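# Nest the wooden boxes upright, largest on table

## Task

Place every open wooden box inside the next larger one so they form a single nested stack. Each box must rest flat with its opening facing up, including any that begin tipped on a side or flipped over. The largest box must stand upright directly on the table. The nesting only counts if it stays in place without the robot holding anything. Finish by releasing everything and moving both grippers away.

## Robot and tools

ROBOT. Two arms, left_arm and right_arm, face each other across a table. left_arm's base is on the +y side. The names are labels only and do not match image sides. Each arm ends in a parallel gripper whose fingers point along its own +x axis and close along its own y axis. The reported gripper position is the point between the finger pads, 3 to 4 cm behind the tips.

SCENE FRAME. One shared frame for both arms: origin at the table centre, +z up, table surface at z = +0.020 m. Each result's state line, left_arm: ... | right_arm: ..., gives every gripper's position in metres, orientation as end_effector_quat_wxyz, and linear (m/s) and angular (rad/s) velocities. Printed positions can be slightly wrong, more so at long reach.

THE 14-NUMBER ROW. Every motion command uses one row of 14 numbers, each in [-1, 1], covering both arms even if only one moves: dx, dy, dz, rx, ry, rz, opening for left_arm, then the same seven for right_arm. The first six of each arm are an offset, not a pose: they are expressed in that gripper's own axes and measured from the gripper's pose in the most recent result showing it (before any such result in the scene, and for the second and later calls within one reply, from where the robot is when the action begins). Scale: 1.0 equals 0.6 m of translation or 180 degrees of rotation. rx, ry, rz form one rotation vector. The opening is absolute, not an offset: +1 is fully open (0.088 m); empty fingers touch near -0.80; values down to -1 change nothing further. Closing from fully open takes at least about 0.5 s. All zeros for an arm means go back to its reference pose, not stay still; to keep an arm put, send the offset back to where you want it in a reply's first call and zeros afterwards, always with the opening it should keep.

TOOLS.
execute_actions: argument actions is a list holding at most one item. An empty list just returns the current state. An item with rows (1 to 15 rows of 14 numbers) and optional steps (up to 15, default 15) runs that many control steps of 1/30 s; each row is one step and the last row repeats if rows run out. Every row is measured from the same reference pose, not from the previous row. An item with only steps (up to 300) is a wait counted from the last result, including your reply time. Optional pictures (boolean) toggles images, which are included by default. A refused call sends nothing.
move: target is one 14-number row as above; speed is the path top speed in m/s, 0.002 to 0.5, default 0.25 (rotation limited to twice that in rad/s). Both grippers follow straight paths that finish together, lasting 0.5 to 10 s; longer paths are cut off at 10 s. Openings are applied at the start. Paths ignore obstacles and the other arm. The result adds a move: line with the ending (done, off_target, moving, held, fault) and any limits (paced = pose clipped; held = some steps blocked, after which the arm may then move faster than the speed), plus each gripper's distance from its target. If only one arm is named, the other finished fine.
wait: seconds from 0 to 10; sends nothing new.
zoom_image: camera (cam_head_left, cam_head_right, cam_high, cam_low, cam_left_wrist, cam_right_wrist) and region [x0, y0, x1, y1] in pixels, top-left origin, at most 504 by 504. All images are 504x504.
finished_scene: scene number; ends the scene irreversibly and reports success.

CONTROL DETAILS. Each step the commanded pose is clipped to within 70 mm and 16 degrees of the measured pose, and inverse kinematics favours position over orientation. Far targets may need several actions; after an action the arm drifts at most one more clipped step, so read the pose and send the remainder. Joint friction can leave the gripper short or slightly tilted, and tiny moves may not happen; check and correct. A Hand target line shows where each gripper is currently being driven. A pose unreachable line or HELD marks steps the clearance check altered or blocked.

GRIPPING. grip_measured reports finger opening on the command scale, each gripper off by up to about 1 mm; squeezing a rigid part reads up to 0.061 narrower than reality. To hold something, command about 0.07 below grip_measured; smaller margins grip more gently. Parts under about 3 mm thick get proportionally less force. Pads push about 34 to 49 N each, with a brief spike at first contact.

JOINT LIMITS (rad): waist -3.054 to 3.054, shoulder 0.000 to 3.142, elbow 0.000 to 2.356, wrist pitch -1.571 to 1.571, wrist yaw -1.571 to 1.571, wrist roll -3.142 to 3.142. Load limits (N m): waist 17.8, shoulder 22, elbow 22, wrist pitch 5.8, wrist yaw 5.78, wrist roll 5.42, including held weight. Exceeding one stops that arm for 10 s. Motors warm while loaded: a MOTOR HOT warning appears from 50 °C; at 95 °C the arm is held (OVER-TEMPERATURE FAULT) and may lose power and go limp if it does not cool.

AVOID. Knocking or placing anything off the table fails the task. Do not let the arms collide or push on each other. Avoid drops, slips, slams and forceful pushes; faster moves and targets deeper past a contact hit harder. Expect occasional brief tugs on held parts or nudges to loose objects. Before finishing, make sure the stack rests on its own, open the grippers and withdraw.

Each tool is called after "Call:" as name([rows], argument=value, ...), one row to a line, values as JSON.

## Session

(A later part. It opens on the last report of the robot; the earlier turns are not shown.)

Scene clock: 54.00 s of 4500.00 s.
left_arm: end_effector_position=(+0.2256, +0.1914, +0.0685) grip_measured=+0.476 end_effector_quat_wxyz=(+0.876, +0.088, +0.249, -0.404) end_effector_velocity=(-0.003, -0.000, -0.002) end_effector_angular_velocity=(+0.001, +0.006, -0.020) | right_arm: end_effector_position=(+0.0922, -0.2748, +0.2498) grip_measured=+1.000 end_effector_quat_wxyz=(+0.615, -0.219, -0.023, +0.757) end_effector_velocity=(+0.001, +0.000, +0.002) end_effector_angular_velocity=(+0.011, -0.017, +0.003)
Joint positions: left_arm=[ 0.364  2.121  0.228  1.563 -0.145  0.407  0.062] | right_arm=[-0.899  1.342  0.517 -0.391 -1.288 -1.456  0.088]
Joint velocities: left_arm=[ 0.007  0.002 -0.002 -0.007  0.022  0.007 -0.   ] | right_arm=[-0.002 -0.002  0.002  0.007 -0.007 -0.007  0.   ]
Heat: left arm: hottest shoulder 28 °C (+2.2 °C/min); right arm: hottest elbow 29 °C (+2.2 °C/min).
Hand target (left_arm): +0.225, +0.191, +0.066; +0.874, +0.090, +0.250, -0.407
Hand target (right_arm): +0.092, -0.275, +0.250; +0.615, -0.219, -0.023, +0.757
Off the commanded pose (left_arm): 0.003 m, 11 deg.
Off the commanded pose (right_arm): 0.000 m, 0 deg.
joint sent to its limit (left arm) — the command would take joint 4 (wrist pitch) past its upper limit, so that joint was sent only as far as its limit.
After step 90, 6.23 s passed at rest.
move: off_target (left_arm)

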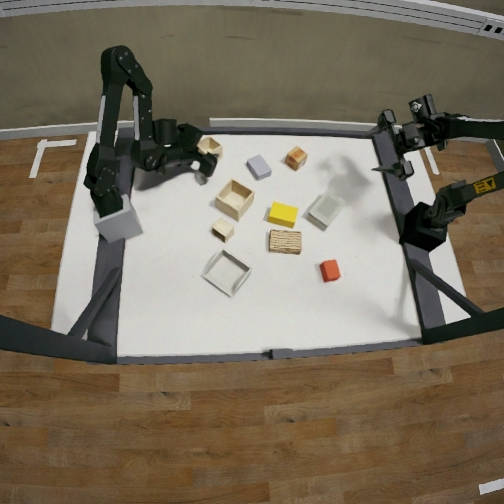

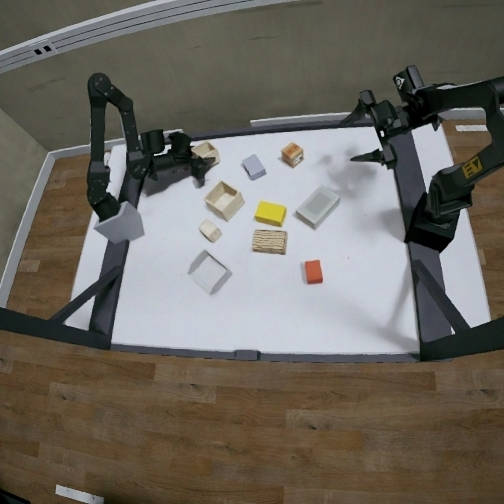

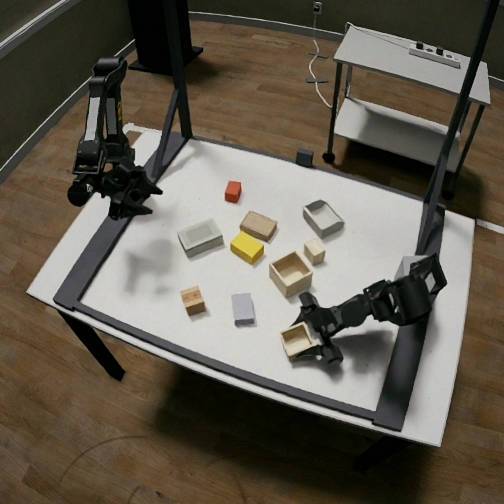

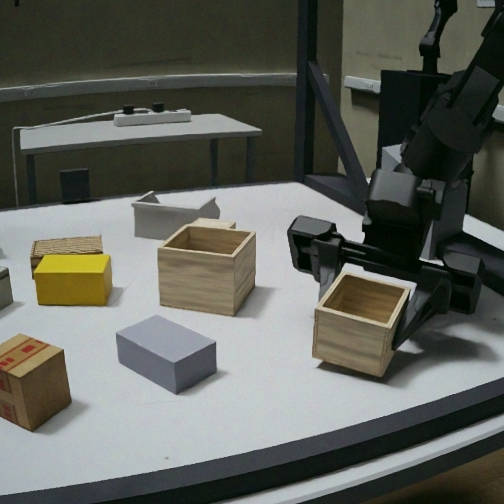

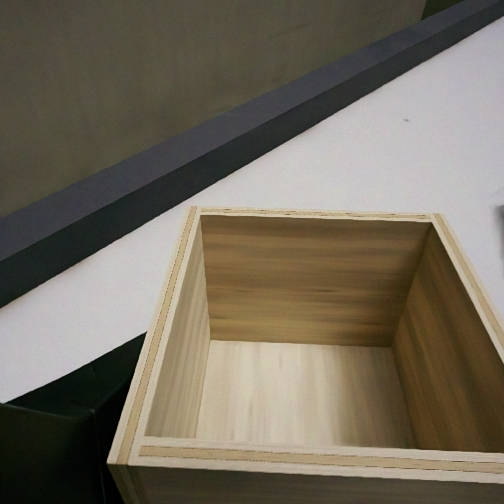

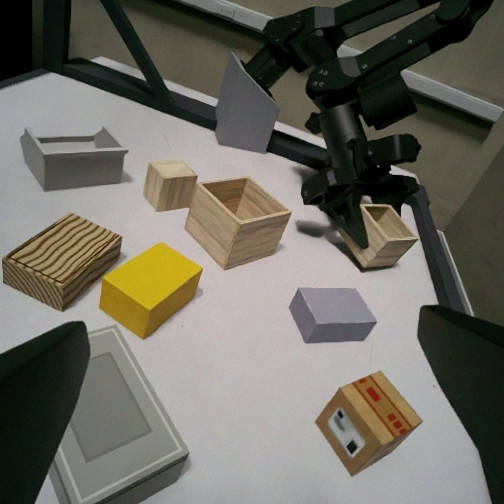

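Call:
move(target=[0.007,0,-0.012,0,0,0,0.42,0,0,0,0,0,0,1], speed=0.03)

Call:
move(target=[0,0,0,0,0,0,1,0,0,0,0,0,0,1])

Call:
move(target=[-0.06,-0.053,0.14,0,0.33,0,1,0,0,0,0,0,0,1])

Scene clock: 56.67 s of 4500.00 s.
left_arm: end_effector_position=(+0.2264, +0.1917, +0.0628) grip_measured=+0.476 end_effector_quat_wxyz=(+0.874, +0.089, +0.255, -0.404) end_effector_velocity=(-0.002, -0.001, -0.000) end_effector_angular_velocity=(-0.005, +0.010, -0.007) | right_arm: end_effector_position=(+0.0922, -0.2748, +0.2498) grip_measured=+1.000 end_effector_quat_wxyz=(+0.615, -0.219, -0.023, +0.757) end_effector_velocity=(-0.000, -0.001, +0.001) end_effector_angular_velocity=(+0.006, +0.002, -0.002)
Joint positions: left_arm=[ 0.377  2.141  0.239  1.563 -0.137  0.408  0.062] | right_arm=[-0.899  1.342  0.517 -0.391 -1.288 -1.456  0.088]
Joint velocities: left_arm=[-0.002 -0.002 -0.002 -0.007  0.007 -0.007  0.   ] | right_arm=[-0.007 -0.002 -0.002 -0.007 -0.007 -0.007  0.   ]
Heat: left arm: hottest shoulder 28 °C (+2.1 °C/min); right arm: hottest elbow 29 °C (+2.1 °C/min).
Hand target (left_arm): +0.225, +0.191, +0.060; +0.873, +0.090, +0.256, -0.406
Hand target (right_arm): +0.092, -0.275, +0.250; +0.615, -0.219, -0.023, +0.757
Off the commanded pose (left_arm): 0.003 m, 1 deg.
Off the commanded pose (right_arm): 0.000 m, 0 deg.
joint sent to its limit (left arm) — the command would take joint 4 (wrist pitch) past its upper limit, so that joint was sent only as far as its limit.
move: done

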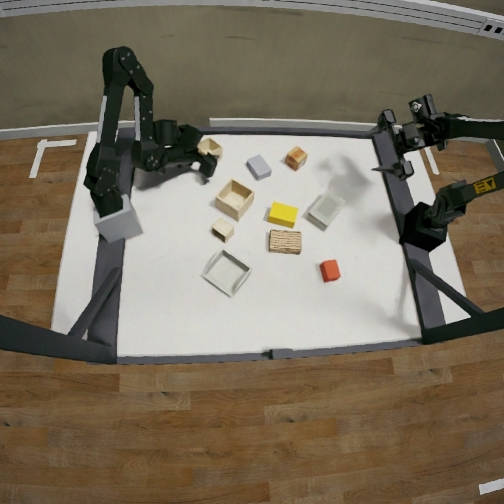

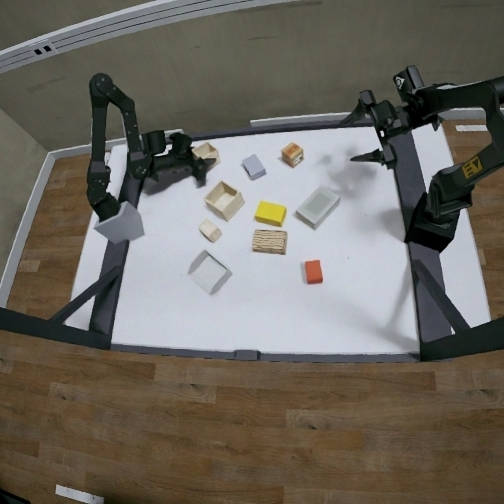

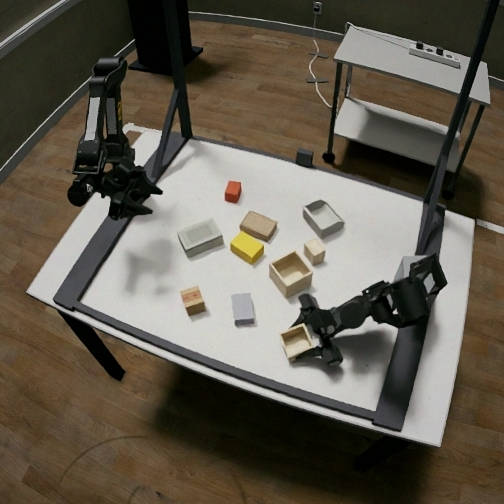

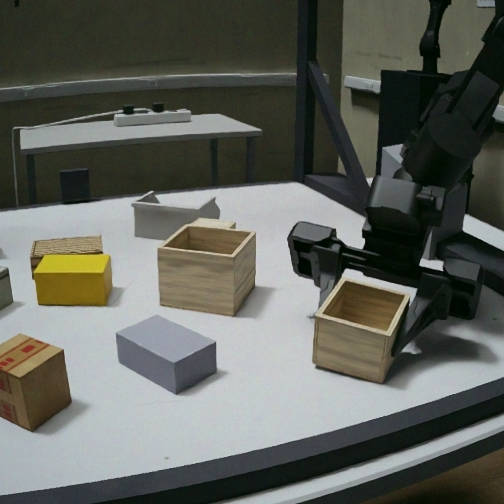

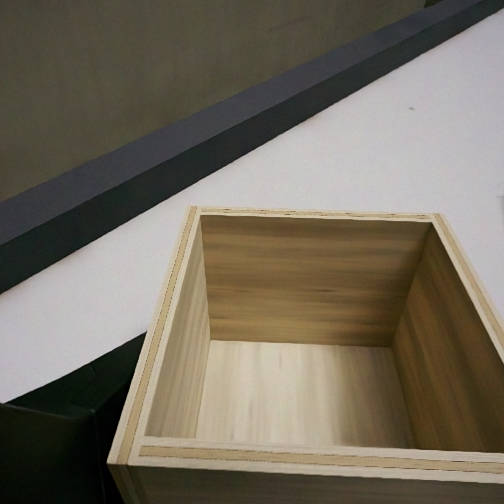

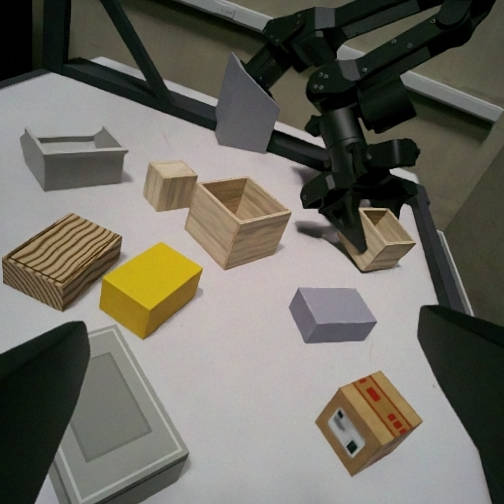

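Scene clock: 57.23 s of 4500.00 s.
left_arm: end_effector_position=(+0.2264, +0.1917, +0.0628) grip_measured=+0.986 end_effector_quat_wxyz=(+0.874, +0.089, +0.255, -0.404) end_effector_velocity=(+0.001, +0.002, -0.000) end_effector_angular_velocity=(+0.018, -0.005, +0.010) | right_arm: end_effector_position=(+0.0922, -0.2748, +0.2498) grip_measured=+1.000 end_effector_quat_wxyz=(+0.615, -0.219, -0.023, +0.757) end_effector_velocity=(+0.000, -0.000, +0.001) end_effector_angular_velocity=(+0.010, -0.012, +0.003)
Joint positions: left_arm=[ 0.377  2.141  0.239  1.563 -0.137  0.408  0.087] | right_arm=[-0.899  1.342  0.517 -0.391 -1.288 -1.456  0.088]
Joint velocities: left_arm=[-0.002 -0.007 -0.002 -0.007 -0.022  0.007  0.   ] | right_arm=[-0.002 -0.002 -0.002  0.007 -0.007 -0.007  0.   ]
Heat: left arm: hottest shoulder 28 °C (+2.1 °C/min); right arm: hottest elbow 29 °C (+2.1 °C/min).
Hand target (left_arm): +0.226, +0.192, +0.063; +0.874, +0.089, +0.255, -0.404
Hand target (right_arm): +0.092, -0.275, +0.250; +0.615, -0.219, -0.023, +0.757
Off the commanded pose (left_arm): 0.000 m, 0 deg.
Off the commanded pose (right_arm): 0.000 m, 0 deg.
move: done

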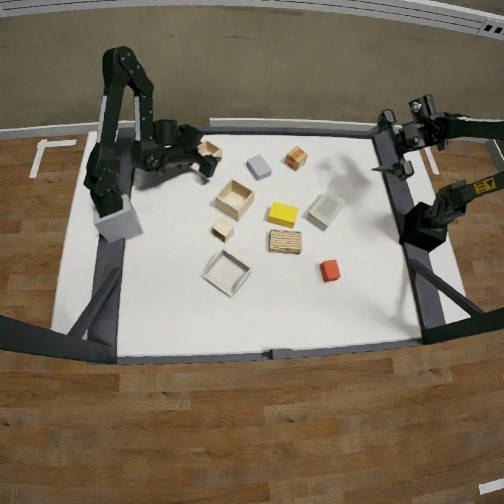

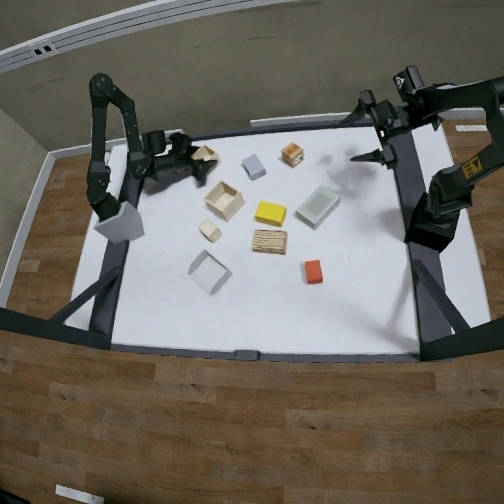

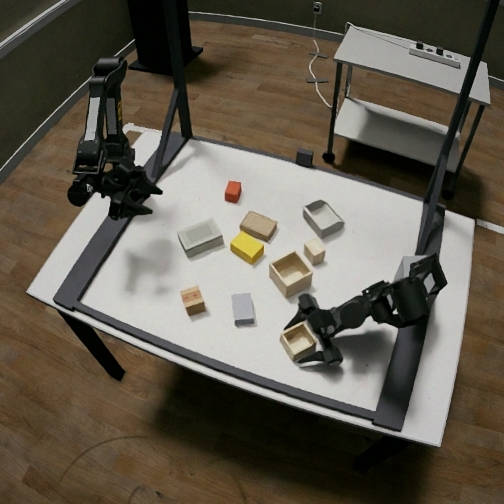

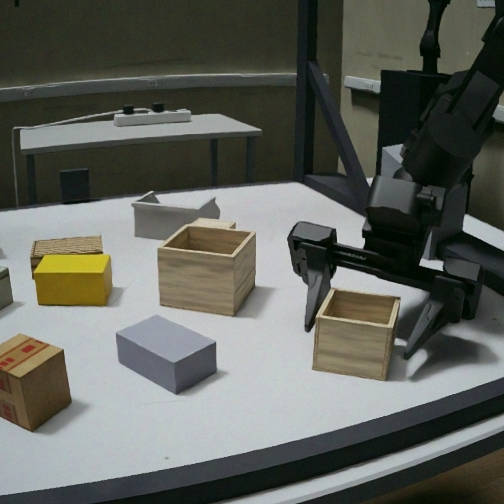

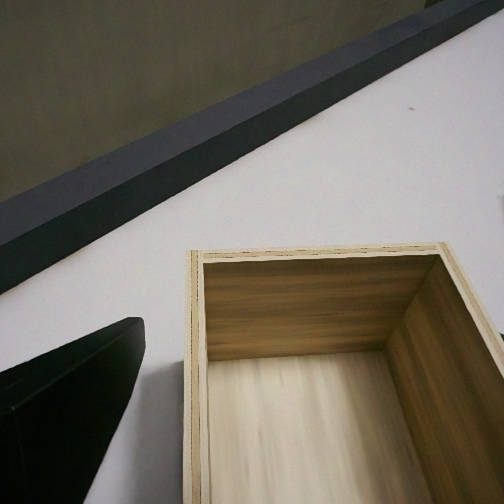

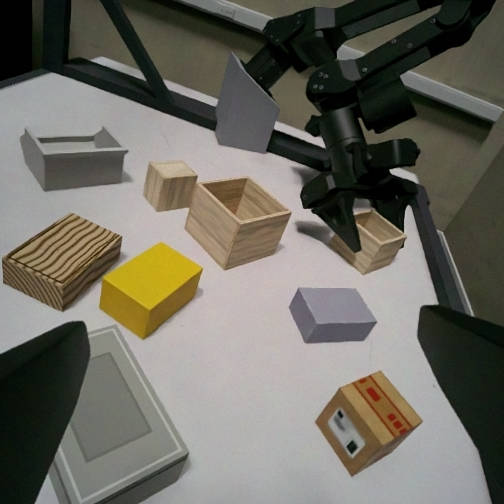

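Scene clock: 59.77 s of 4500.00 s.
left_arm: end_effector_position=(+0.2168, +0.1688, +0.1577) grip_measured=+0.987 end_effector_quat_wxyz=(+0.638, +0.281, +0.647, -0.310) end_effector_velocity=(-0.001, +0.002, -0.000) end_effector_angular_velocity=(+0.020, +0.002, -0.005) | right_arm: end_effector_position=(+0.0922, -0.2748, +0.2498) grip_measured=+1.000 end_effector_quat_wxyz=(+0.615, -0.219, -0.023, +0.757) end_effector_velocity=(-0.003, -0.001, -0.000) end_effector_angular_velocity=(+0.002, +0.016, +0.002)
Joint positions: left_arm=[ 0.049  1.821  1.255 -0.96  -0.467 -0.253  0.087] | right_arm=[-0.899  1.342  0.517 -0.391 -1.288 -1.456  0.088]
Joint velocities: left_arm=[-0.002  0.007  0.007 -0.022 -0.007 -0.007 -0.001] | right_arm=[-0.002 -0.002 -0.002 -0.022 -0.007 -0.007  0.   ]
Heat: left arm: hottest shoulder 28 °C (+2.0 °C/min); right arm: hottest elbow 29 °C (+2.0 °C/min).
Hand target (left_arm): +0.215, +0.166, +0.156; +0.635, +0.281, +0.650, -0.309
Hand target (right_arm): +0.092, -0.275, +0.250; +0.615, -0.219, -0.023, +0.757
Off the commanded pose (left_arm): 0.006 m, 1 deg.
Off the commanded pose (right_arm): 0.000 m, 0 deg.
move: done

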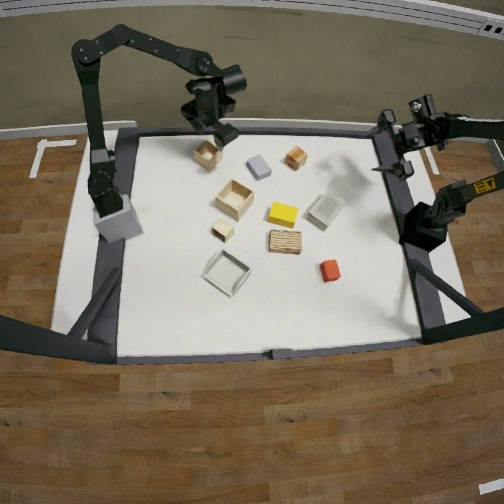

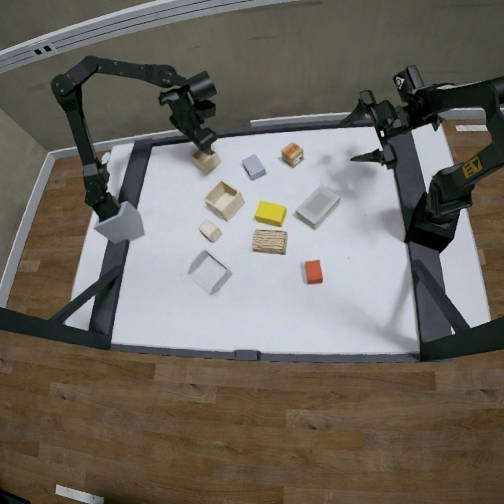

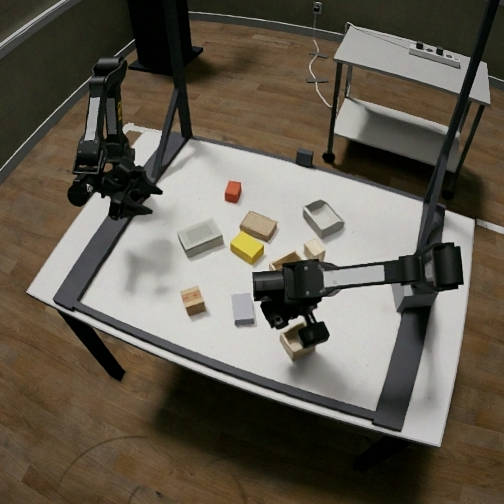

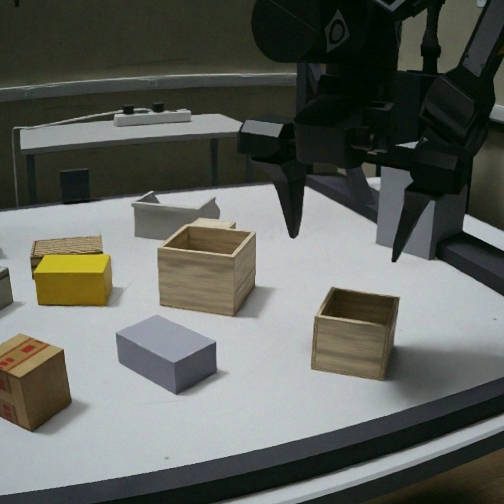

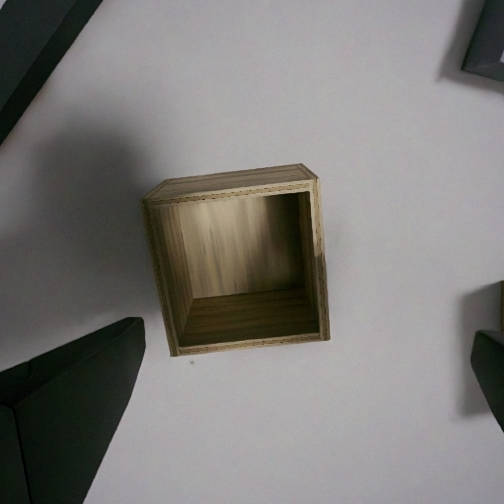

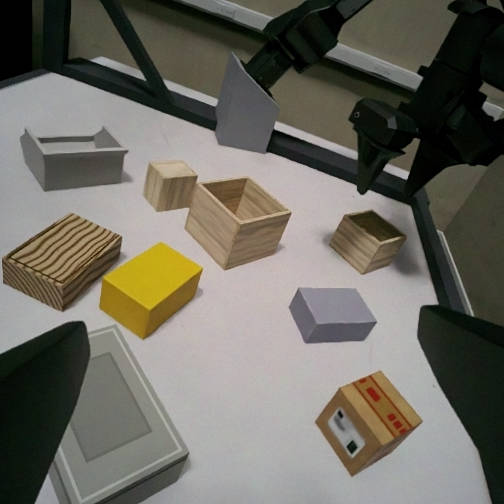

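Call:
move(target=[0.07,-0.025,-0.005,-0.033,0,0.013,-0.3,0,0,0,0,0,0,1])

Scene clock: 63.20 s of 4500.00 s.
left_arm: end_effector_position=(+0.2054, +0.1584, +0.1217) grip_measured=-0.297 end_effector_quat_wxyz=(+0.661, +0.255, +0.654, -0.266) end_effector_velocity=(-0.003, +0.001, -0.001) end_effector_angular_velocity=(+0.005, +0.011, +0.014) | right_arm: end_effector_position=(+0.0922, -0.2748, +0.2498) grip_measured=+1.000 end_effector_quat_wxyz=(+0.615, -0.219, -0.023, +0.757) end_effector_velocity=(-0.001, -0.001, -0.000) end_effector_angular_velocity=(+0.004, +0.007, +0.002)
Joint positions: left_arm=[ 0.049  1.899  1.183 -0.806 -0.502 -0.358  0.024] | right_arm=[-0.899  1.342  0.517 -0.391 -1.288 -1.456  0.088]
Joint velocities: left_arm=[-0.002  0.002 -0.002 -0.007  0.007 -0.022 -0.   ] | right_arm=[-0.002  0.002 -0.002 -0.007 -0.007 -0.007  0.   ]
Heat: left arm: hottest shoulder 28 °C (+2.0 °C/min); right arm: hottest elbow 29 °C (+2.0 °C/min).
Hand target (left_arm): +0.202, +0.160, +0.117; +0.658, +0.260, +0.656, -0.263
Hand target (right_arm): +0.092, -0.275, +0.250; +0.615, -0.219, -0.023, +0.757
Off the commanded pose (left_arm): 0.006 m, 1 deg.
Off the commanded pose (right_arm): 0.000 m, 0 deg.
move: done

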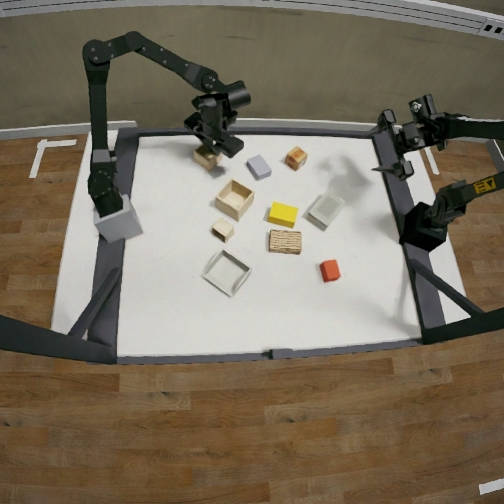

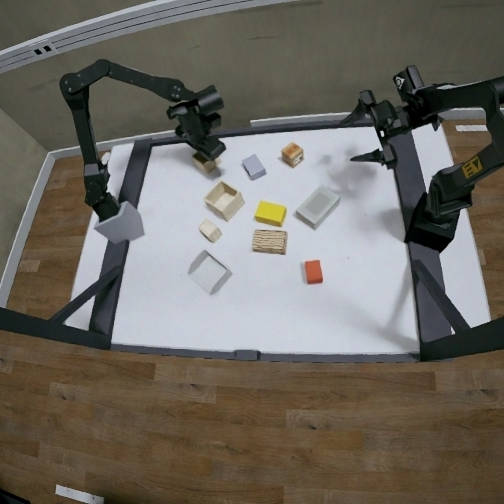

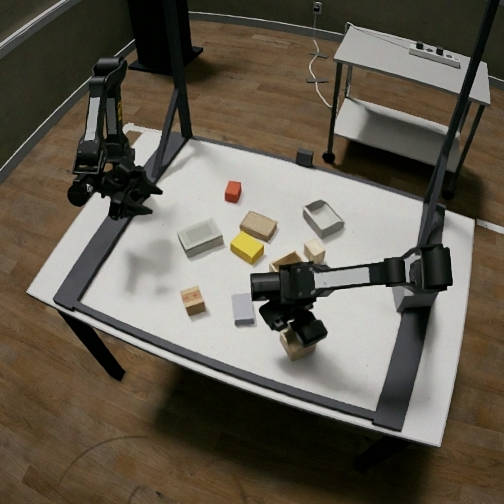

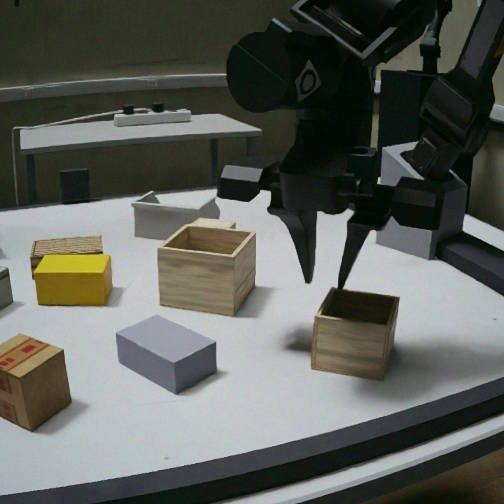

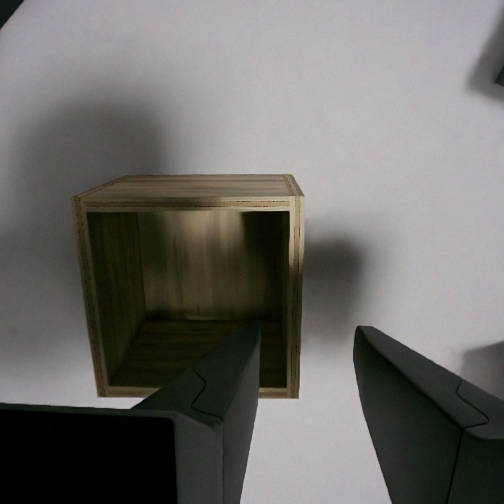

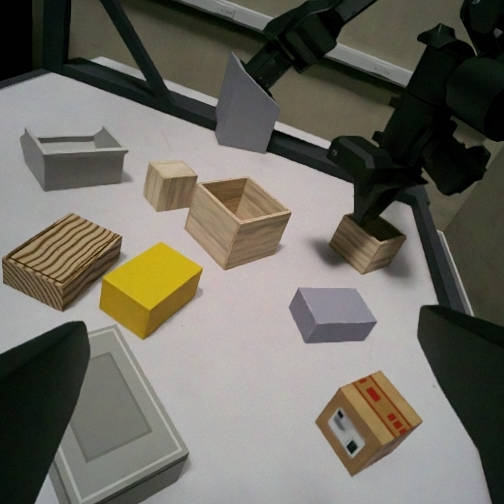

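Call:
move(target=[0.06,0.005,0,0,0,0,-0.3,0,0,0,0,0,0,1], speed=0.1)

Call:
move(target=[0,0,0,0,0,0,-1,0,0,0,0,0,0,1])

Call:
move(target=[-0.15,0,0,0,0,0,-1,0,0,0,0,0,0,1], speed=0.15)

Scene clock: 66.10 s of 4500.00 s.
left_arm: end_effector_position=(+0.2116, +0.1578, +0.0917) grip_measured=-0.297 end_effector_quat_wxyz=(+0.668, +0.247, +0.650, -0.265) end_effector_velocity=(+0.003, +0.000, +0.001) end_effector_angular_velocity=(+0.004, -0.022, +0.010) | right_arm: end_effector_position=(+0.0922, -0.2748, +0.2498) grip_measured=+1.000 end_effector_quat_wxyz=(+0.615, -0.219, -0.023, +0.757) end_effector_velocity=(-0.001, -0.001, +0.001) end_effector_angular_velocity=(+0.007, -0.003, -0.002)
Joint positions: left_arm=[ 0.105  1.941  1.131 -0.662 -0.501 -0.298  0.024] | right_arm=[-0.899  1.342  0.517 -0.391 -1.288 -1.456  0.088]
Joint velocities: left_arm=[-0.002 -0.002 -0.002  0.007 -0.022 -0.007  0.   ] | right_arm=[-0.007 -0.007 -0.002 -0.007 -0.007 -0.007  0.   ]
Heat: left arm: hottest waist 28 °C (+1.0 °C/min); right arm: hottest elbow 29 °C (+2.0 °C/min).
Hand target (left_arm): +0.207, +0.160, +0.086; +0.660, +0.254, +0.654, -0.266
Hand target (right_arm): +0.092, -0.275, +0.250; +0.615, -0.219, -0.023, +0.757
Off the commanded pose (left_arm): 0.008 m, 1 deg.
Off the commanded pose (right_arm): 0.000 m, 0 deg.
move: done

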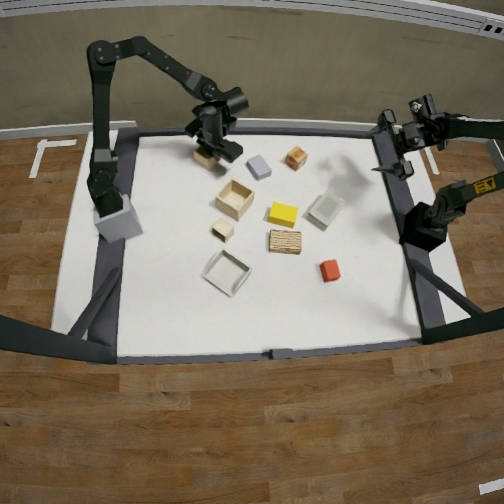

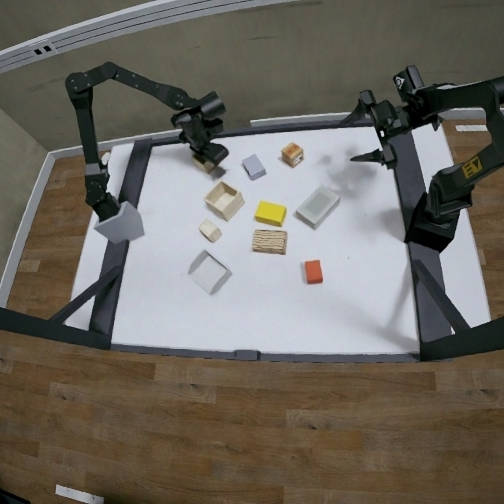

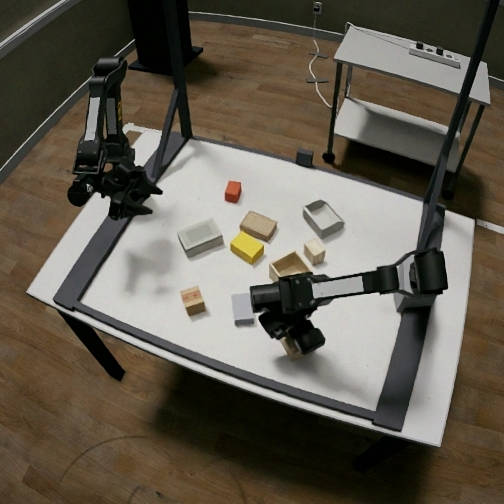

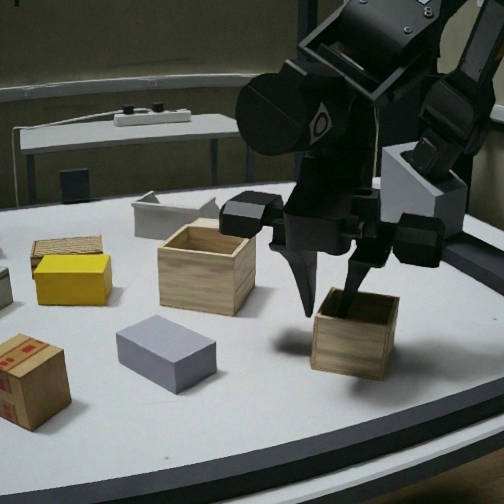

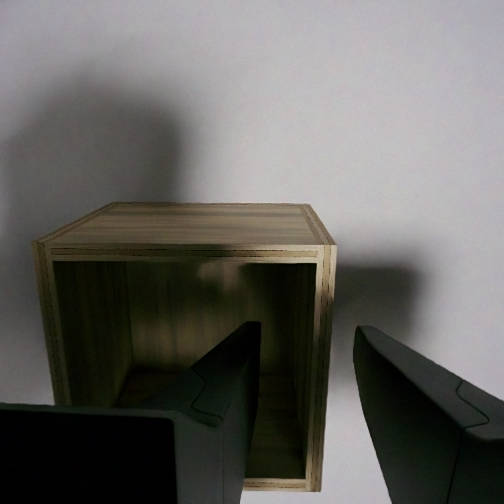

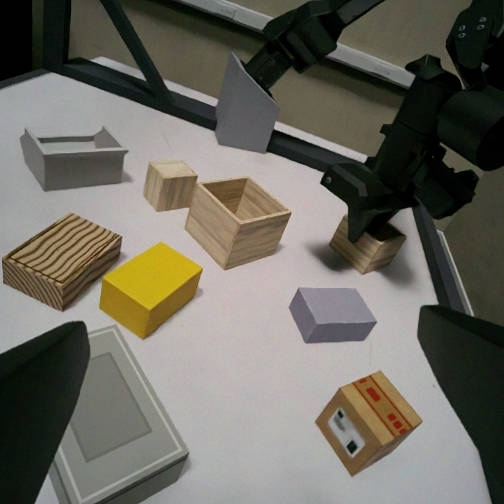

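Scene clock: 66.63 s of 4500.00 s.
left_arm: end_effector_position=(+0.2113, +0.1575, +0.0924) grip_measured=-0.767 end_effector_quat_wxyz=(+0.669, +0.248, +0.649, -0.265) end_effector_velocity=(+0.002, -0.003, +0.001) end_effector_angular_velocity=(-0.014, -0.016, +0.001) | right_arm: end_effector_position=(+0.0922, -0.2748, +0.2498) grip_measured=+1.000 end_effector_quat_wxyz=(+0.615, -0.219, -0.023, +0.757) end_effector_velocity=(-0.002, -0.000, +0.003) end_effector_angular_velocity=(+0.022, -0.013, +0.013)
Joint positions: left_arm=[ 0.102  1.94   1.131 -0.663 -0.504 -0.298  0.001] | right_arm=[-0.899  1.342  0.517 -0.391 -1.288 -1.456  0.088]
Joint velocities: left_arm=[-0.002 -0.002 -0.002  0.022 -0.007  0.007  0.   ] | right_arm=[-0.002 -0.007 -0.002 -0.007 -0.022 -0.022  0.   ]
Heat: left arm: hottest waist 28 °C (+1.0 °C/min); right arm: hottest elbow 29 °C (+2.0 °C/min).
Hand target (left_arm): +0.212, +0.158, +0.092; +0.668, +0.247, +0.650, -0.265
Hand target (right_arm): +0.092, -0.275, +0.250; +0.615, -0.219, -0.023, +0.757
Off the commanded pose (left_arm): 0.001 m, 0 deg.
Off the commanded pose (right_arm): 0.000 m, 0 deg.
move: done

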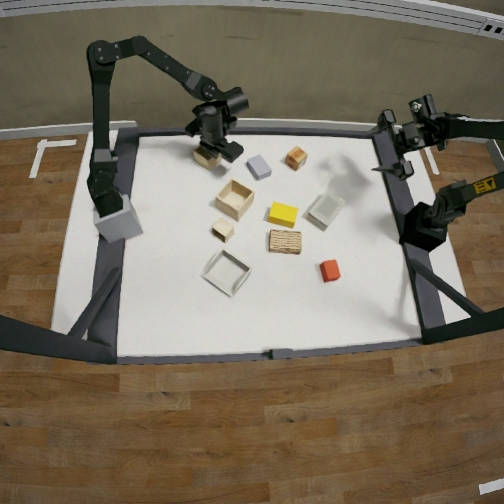

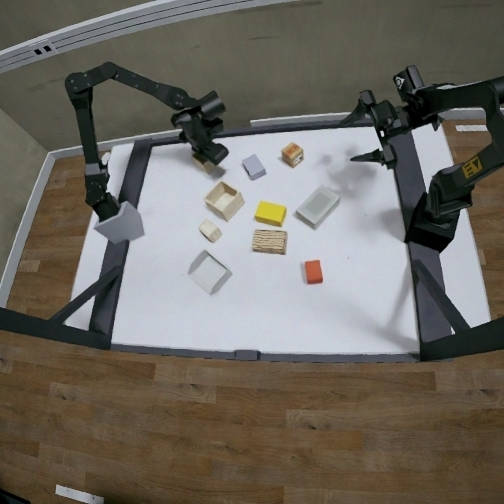

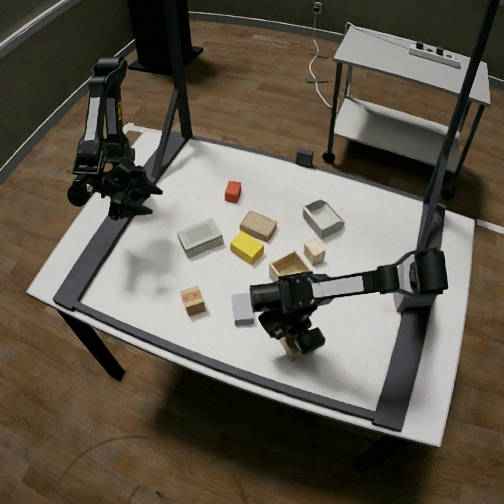

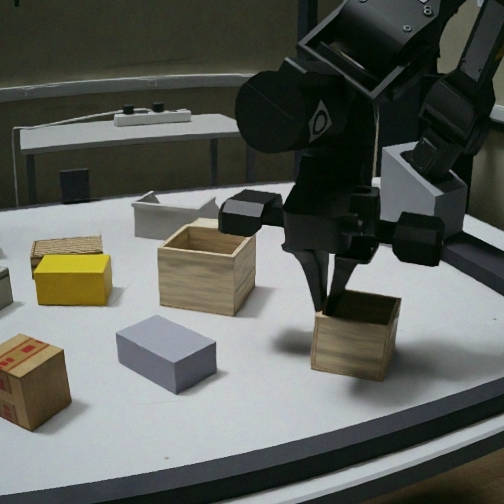

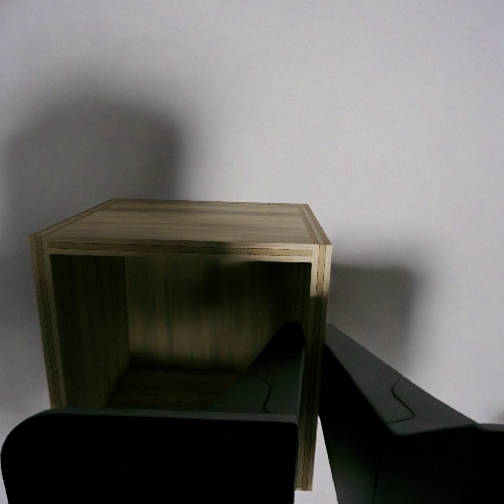

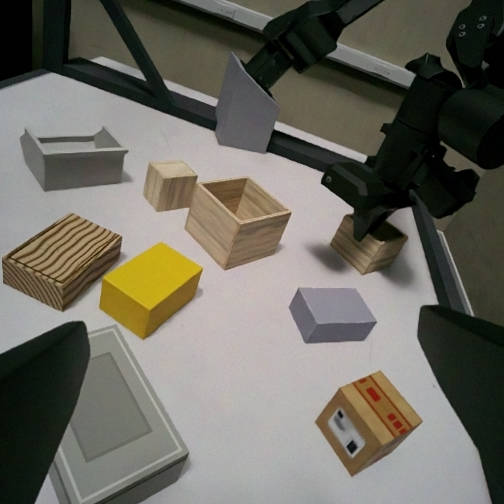

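Scene clock: 67.63 s of 4500.00 s.
left_arm: end_effector_position=(+0.2075, +0.1620, +0.1770) grip_measured=-0.767 end_effector_quat_wxyz=(+0.663, +0.255, +0.651, -0.266) end_effector_velocity=(-0.003, +0.004, +0.000) end_effector_angular_velocity=(+0.014, +0.013, -0.006) | right_arm: end_effector_position=(+0.0922, -0.2748, +0.2498) grip_measured=+1.000 end_effector_quat_wxyz=(+0.615, -0.219, -0.023, +0.757) end_effector_velocity=(-0.002, +0.000, +0.000) end_effector_angular_velocity=(+0.005, +0.002, +0.007)
Joint positions: left_arm=[-0.026  1.825  1.297 -1.03  -0.509 -0.44   0.001] | right_arm=[-0.899  1.342  0.517 -0.391 -1.288 -1.456  0.088]
Joint velocities: left_arm=[-0.002 -0.002 -0.002 -0.022  0.007 -0.007 -0.   ] | right_arm=[ 0.002 -0.002 -0.002 -0.007 -0.007 -0.007  0.   ]
Heat: left arm: hottest waist 28 °C (+1.0 °C/min); right arm: hottest elbow 30 °C (+3.0 °C/min).
Hand target (left_arm): +0.211, +0.161, +0.182; +0.669, +0.249, +0.648, -0.265
Hand target (right_arm): +0.092, -0.275, +0.250; +0.615, -0.219, -0.023, +0.757
Off the commanded pose (left_arm): 0.006 m, 1 deg.
Off the commanded pose (right_arm): 0.000 m, 0 deg.
move: done

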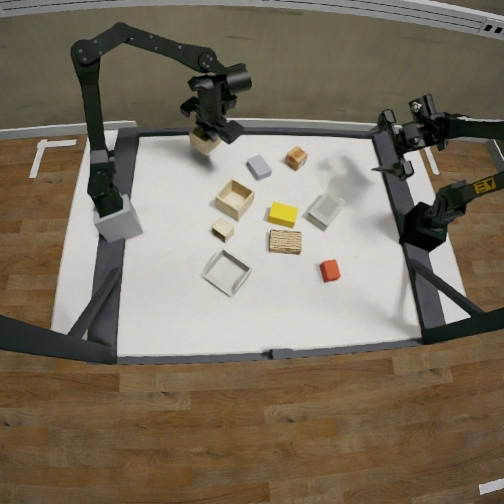

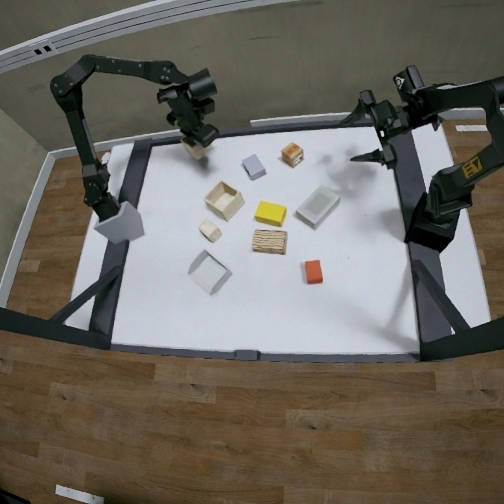

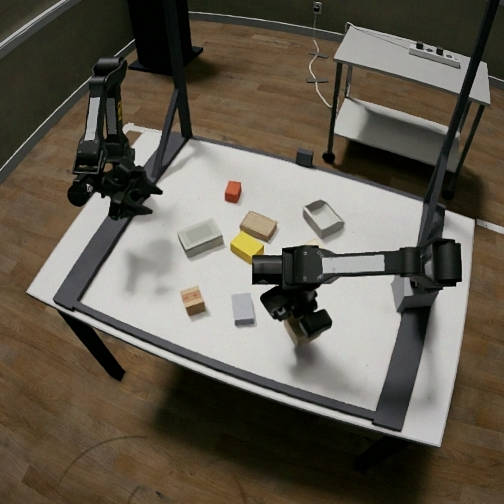

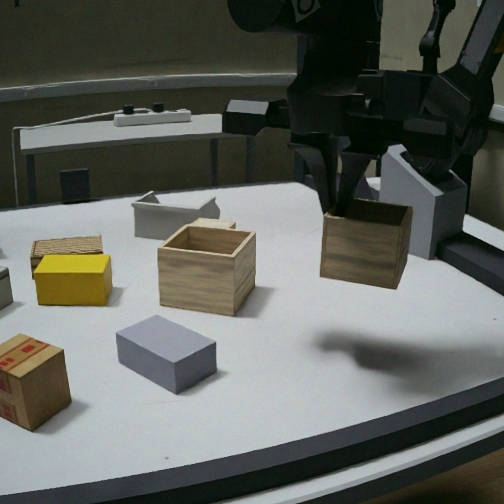

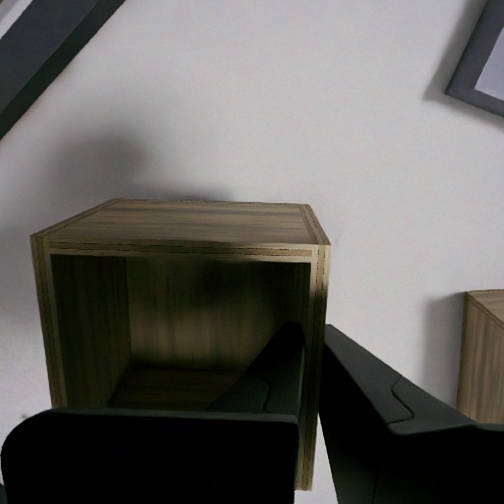

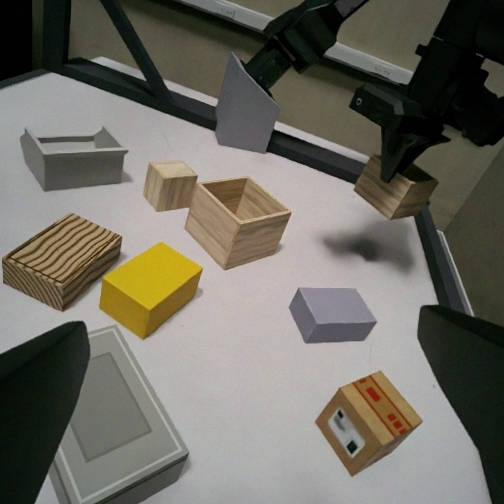

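Call:
move(target=[0,-0.298,-0.115,0,0,0,-1,0,0,0,0,0,0,1], speed=0.2)

Scene clock: 80.47 s of 4500.00 s.
left_arm: end_effector_position=(+0.0389, +0.0783, +0.1817) grip_measured=-0.767 end_effector_quat_wxyz=(+0.668, +0.253, +0.646, -0.270) end_effector_velocity=(+0.005, +0.004, -0.001) end_effector_angular_velocity=(+0.018, -0.040, -0.005) | right_arm: end_effector_position=(+0.0922, -0.2748, +0.2498) grip_measured=+1.000 end_effector_quat_wxyz=(+0.615, -0.219, -0.023, +0.757) end_effector_velocity=(-0.003, -0.001, +0.001) end_effector_angular_velocity=(+0.003, +0.011, +0.002)
Joint positions: left_arm=[-0.477  2.196  1.462 -1.053 -0.472 -0.94   0.001] | right_arm=[-0.899  1.342  0.517 -0.391 -1.288 -1.456  0.088]
Joint velocities: left_arm=[-0.002  0.002 -0.002 -0.022 -0.037 -0.007  0.   ] | right_arm=[-0.002 -0.007 -0.002 -0.022 -0.007 -0.007  0.   ]
Heat: left arm: hottest shoulder 30 °C (+2.0 °C/min); right arm: hottest elbow 30 °C (+2.0 °C/min).
Hand target (left_arm): +0.037, +0.077, +0.179; +0.667, +0.255, +0.648, -0.266
Hand target (right_arm): +0.092, -0.275, +0.250; +0.615, -0.219, -0.023, +0.757
Off the commanded pose (left_arm): 0.006 m, 1 deg.
Off the commanded pose (right_arm): 0.000 m, 0 deg.
After step 90, 8.37 s passed at rest.
move: done

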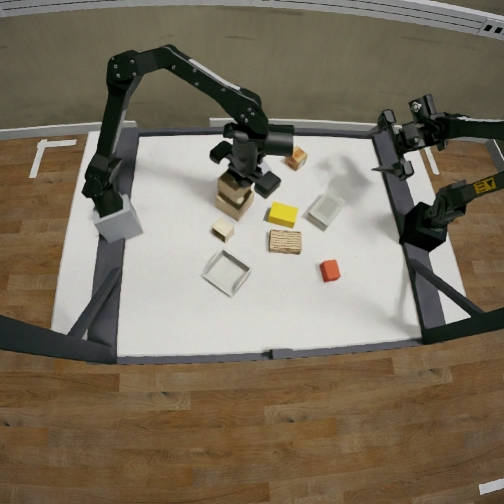

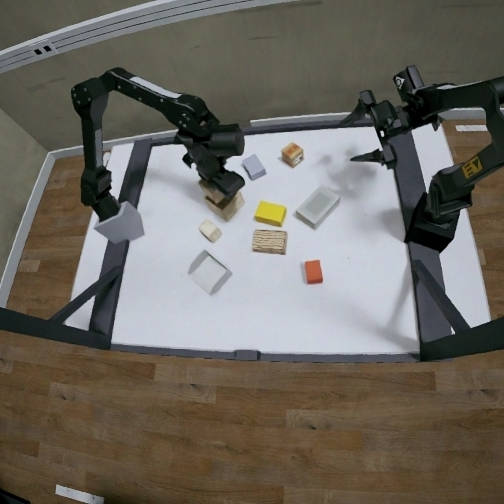

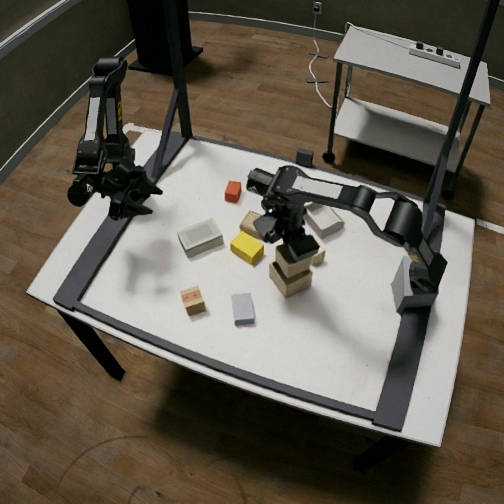

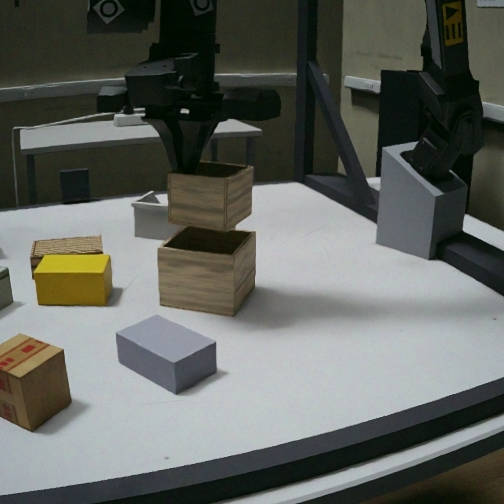

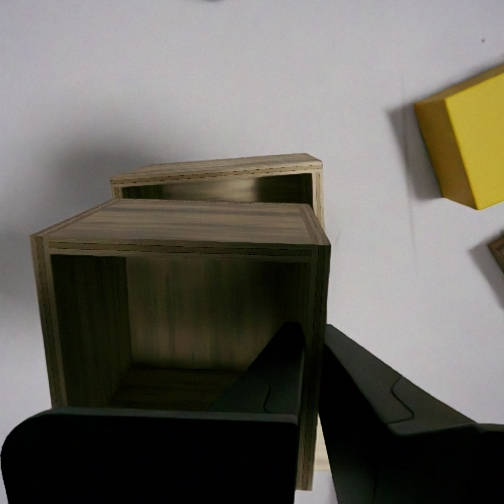

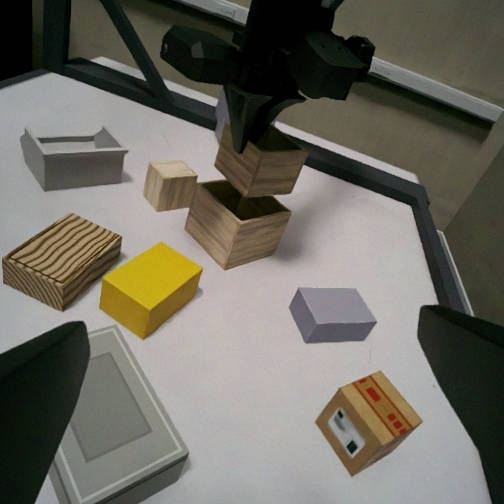

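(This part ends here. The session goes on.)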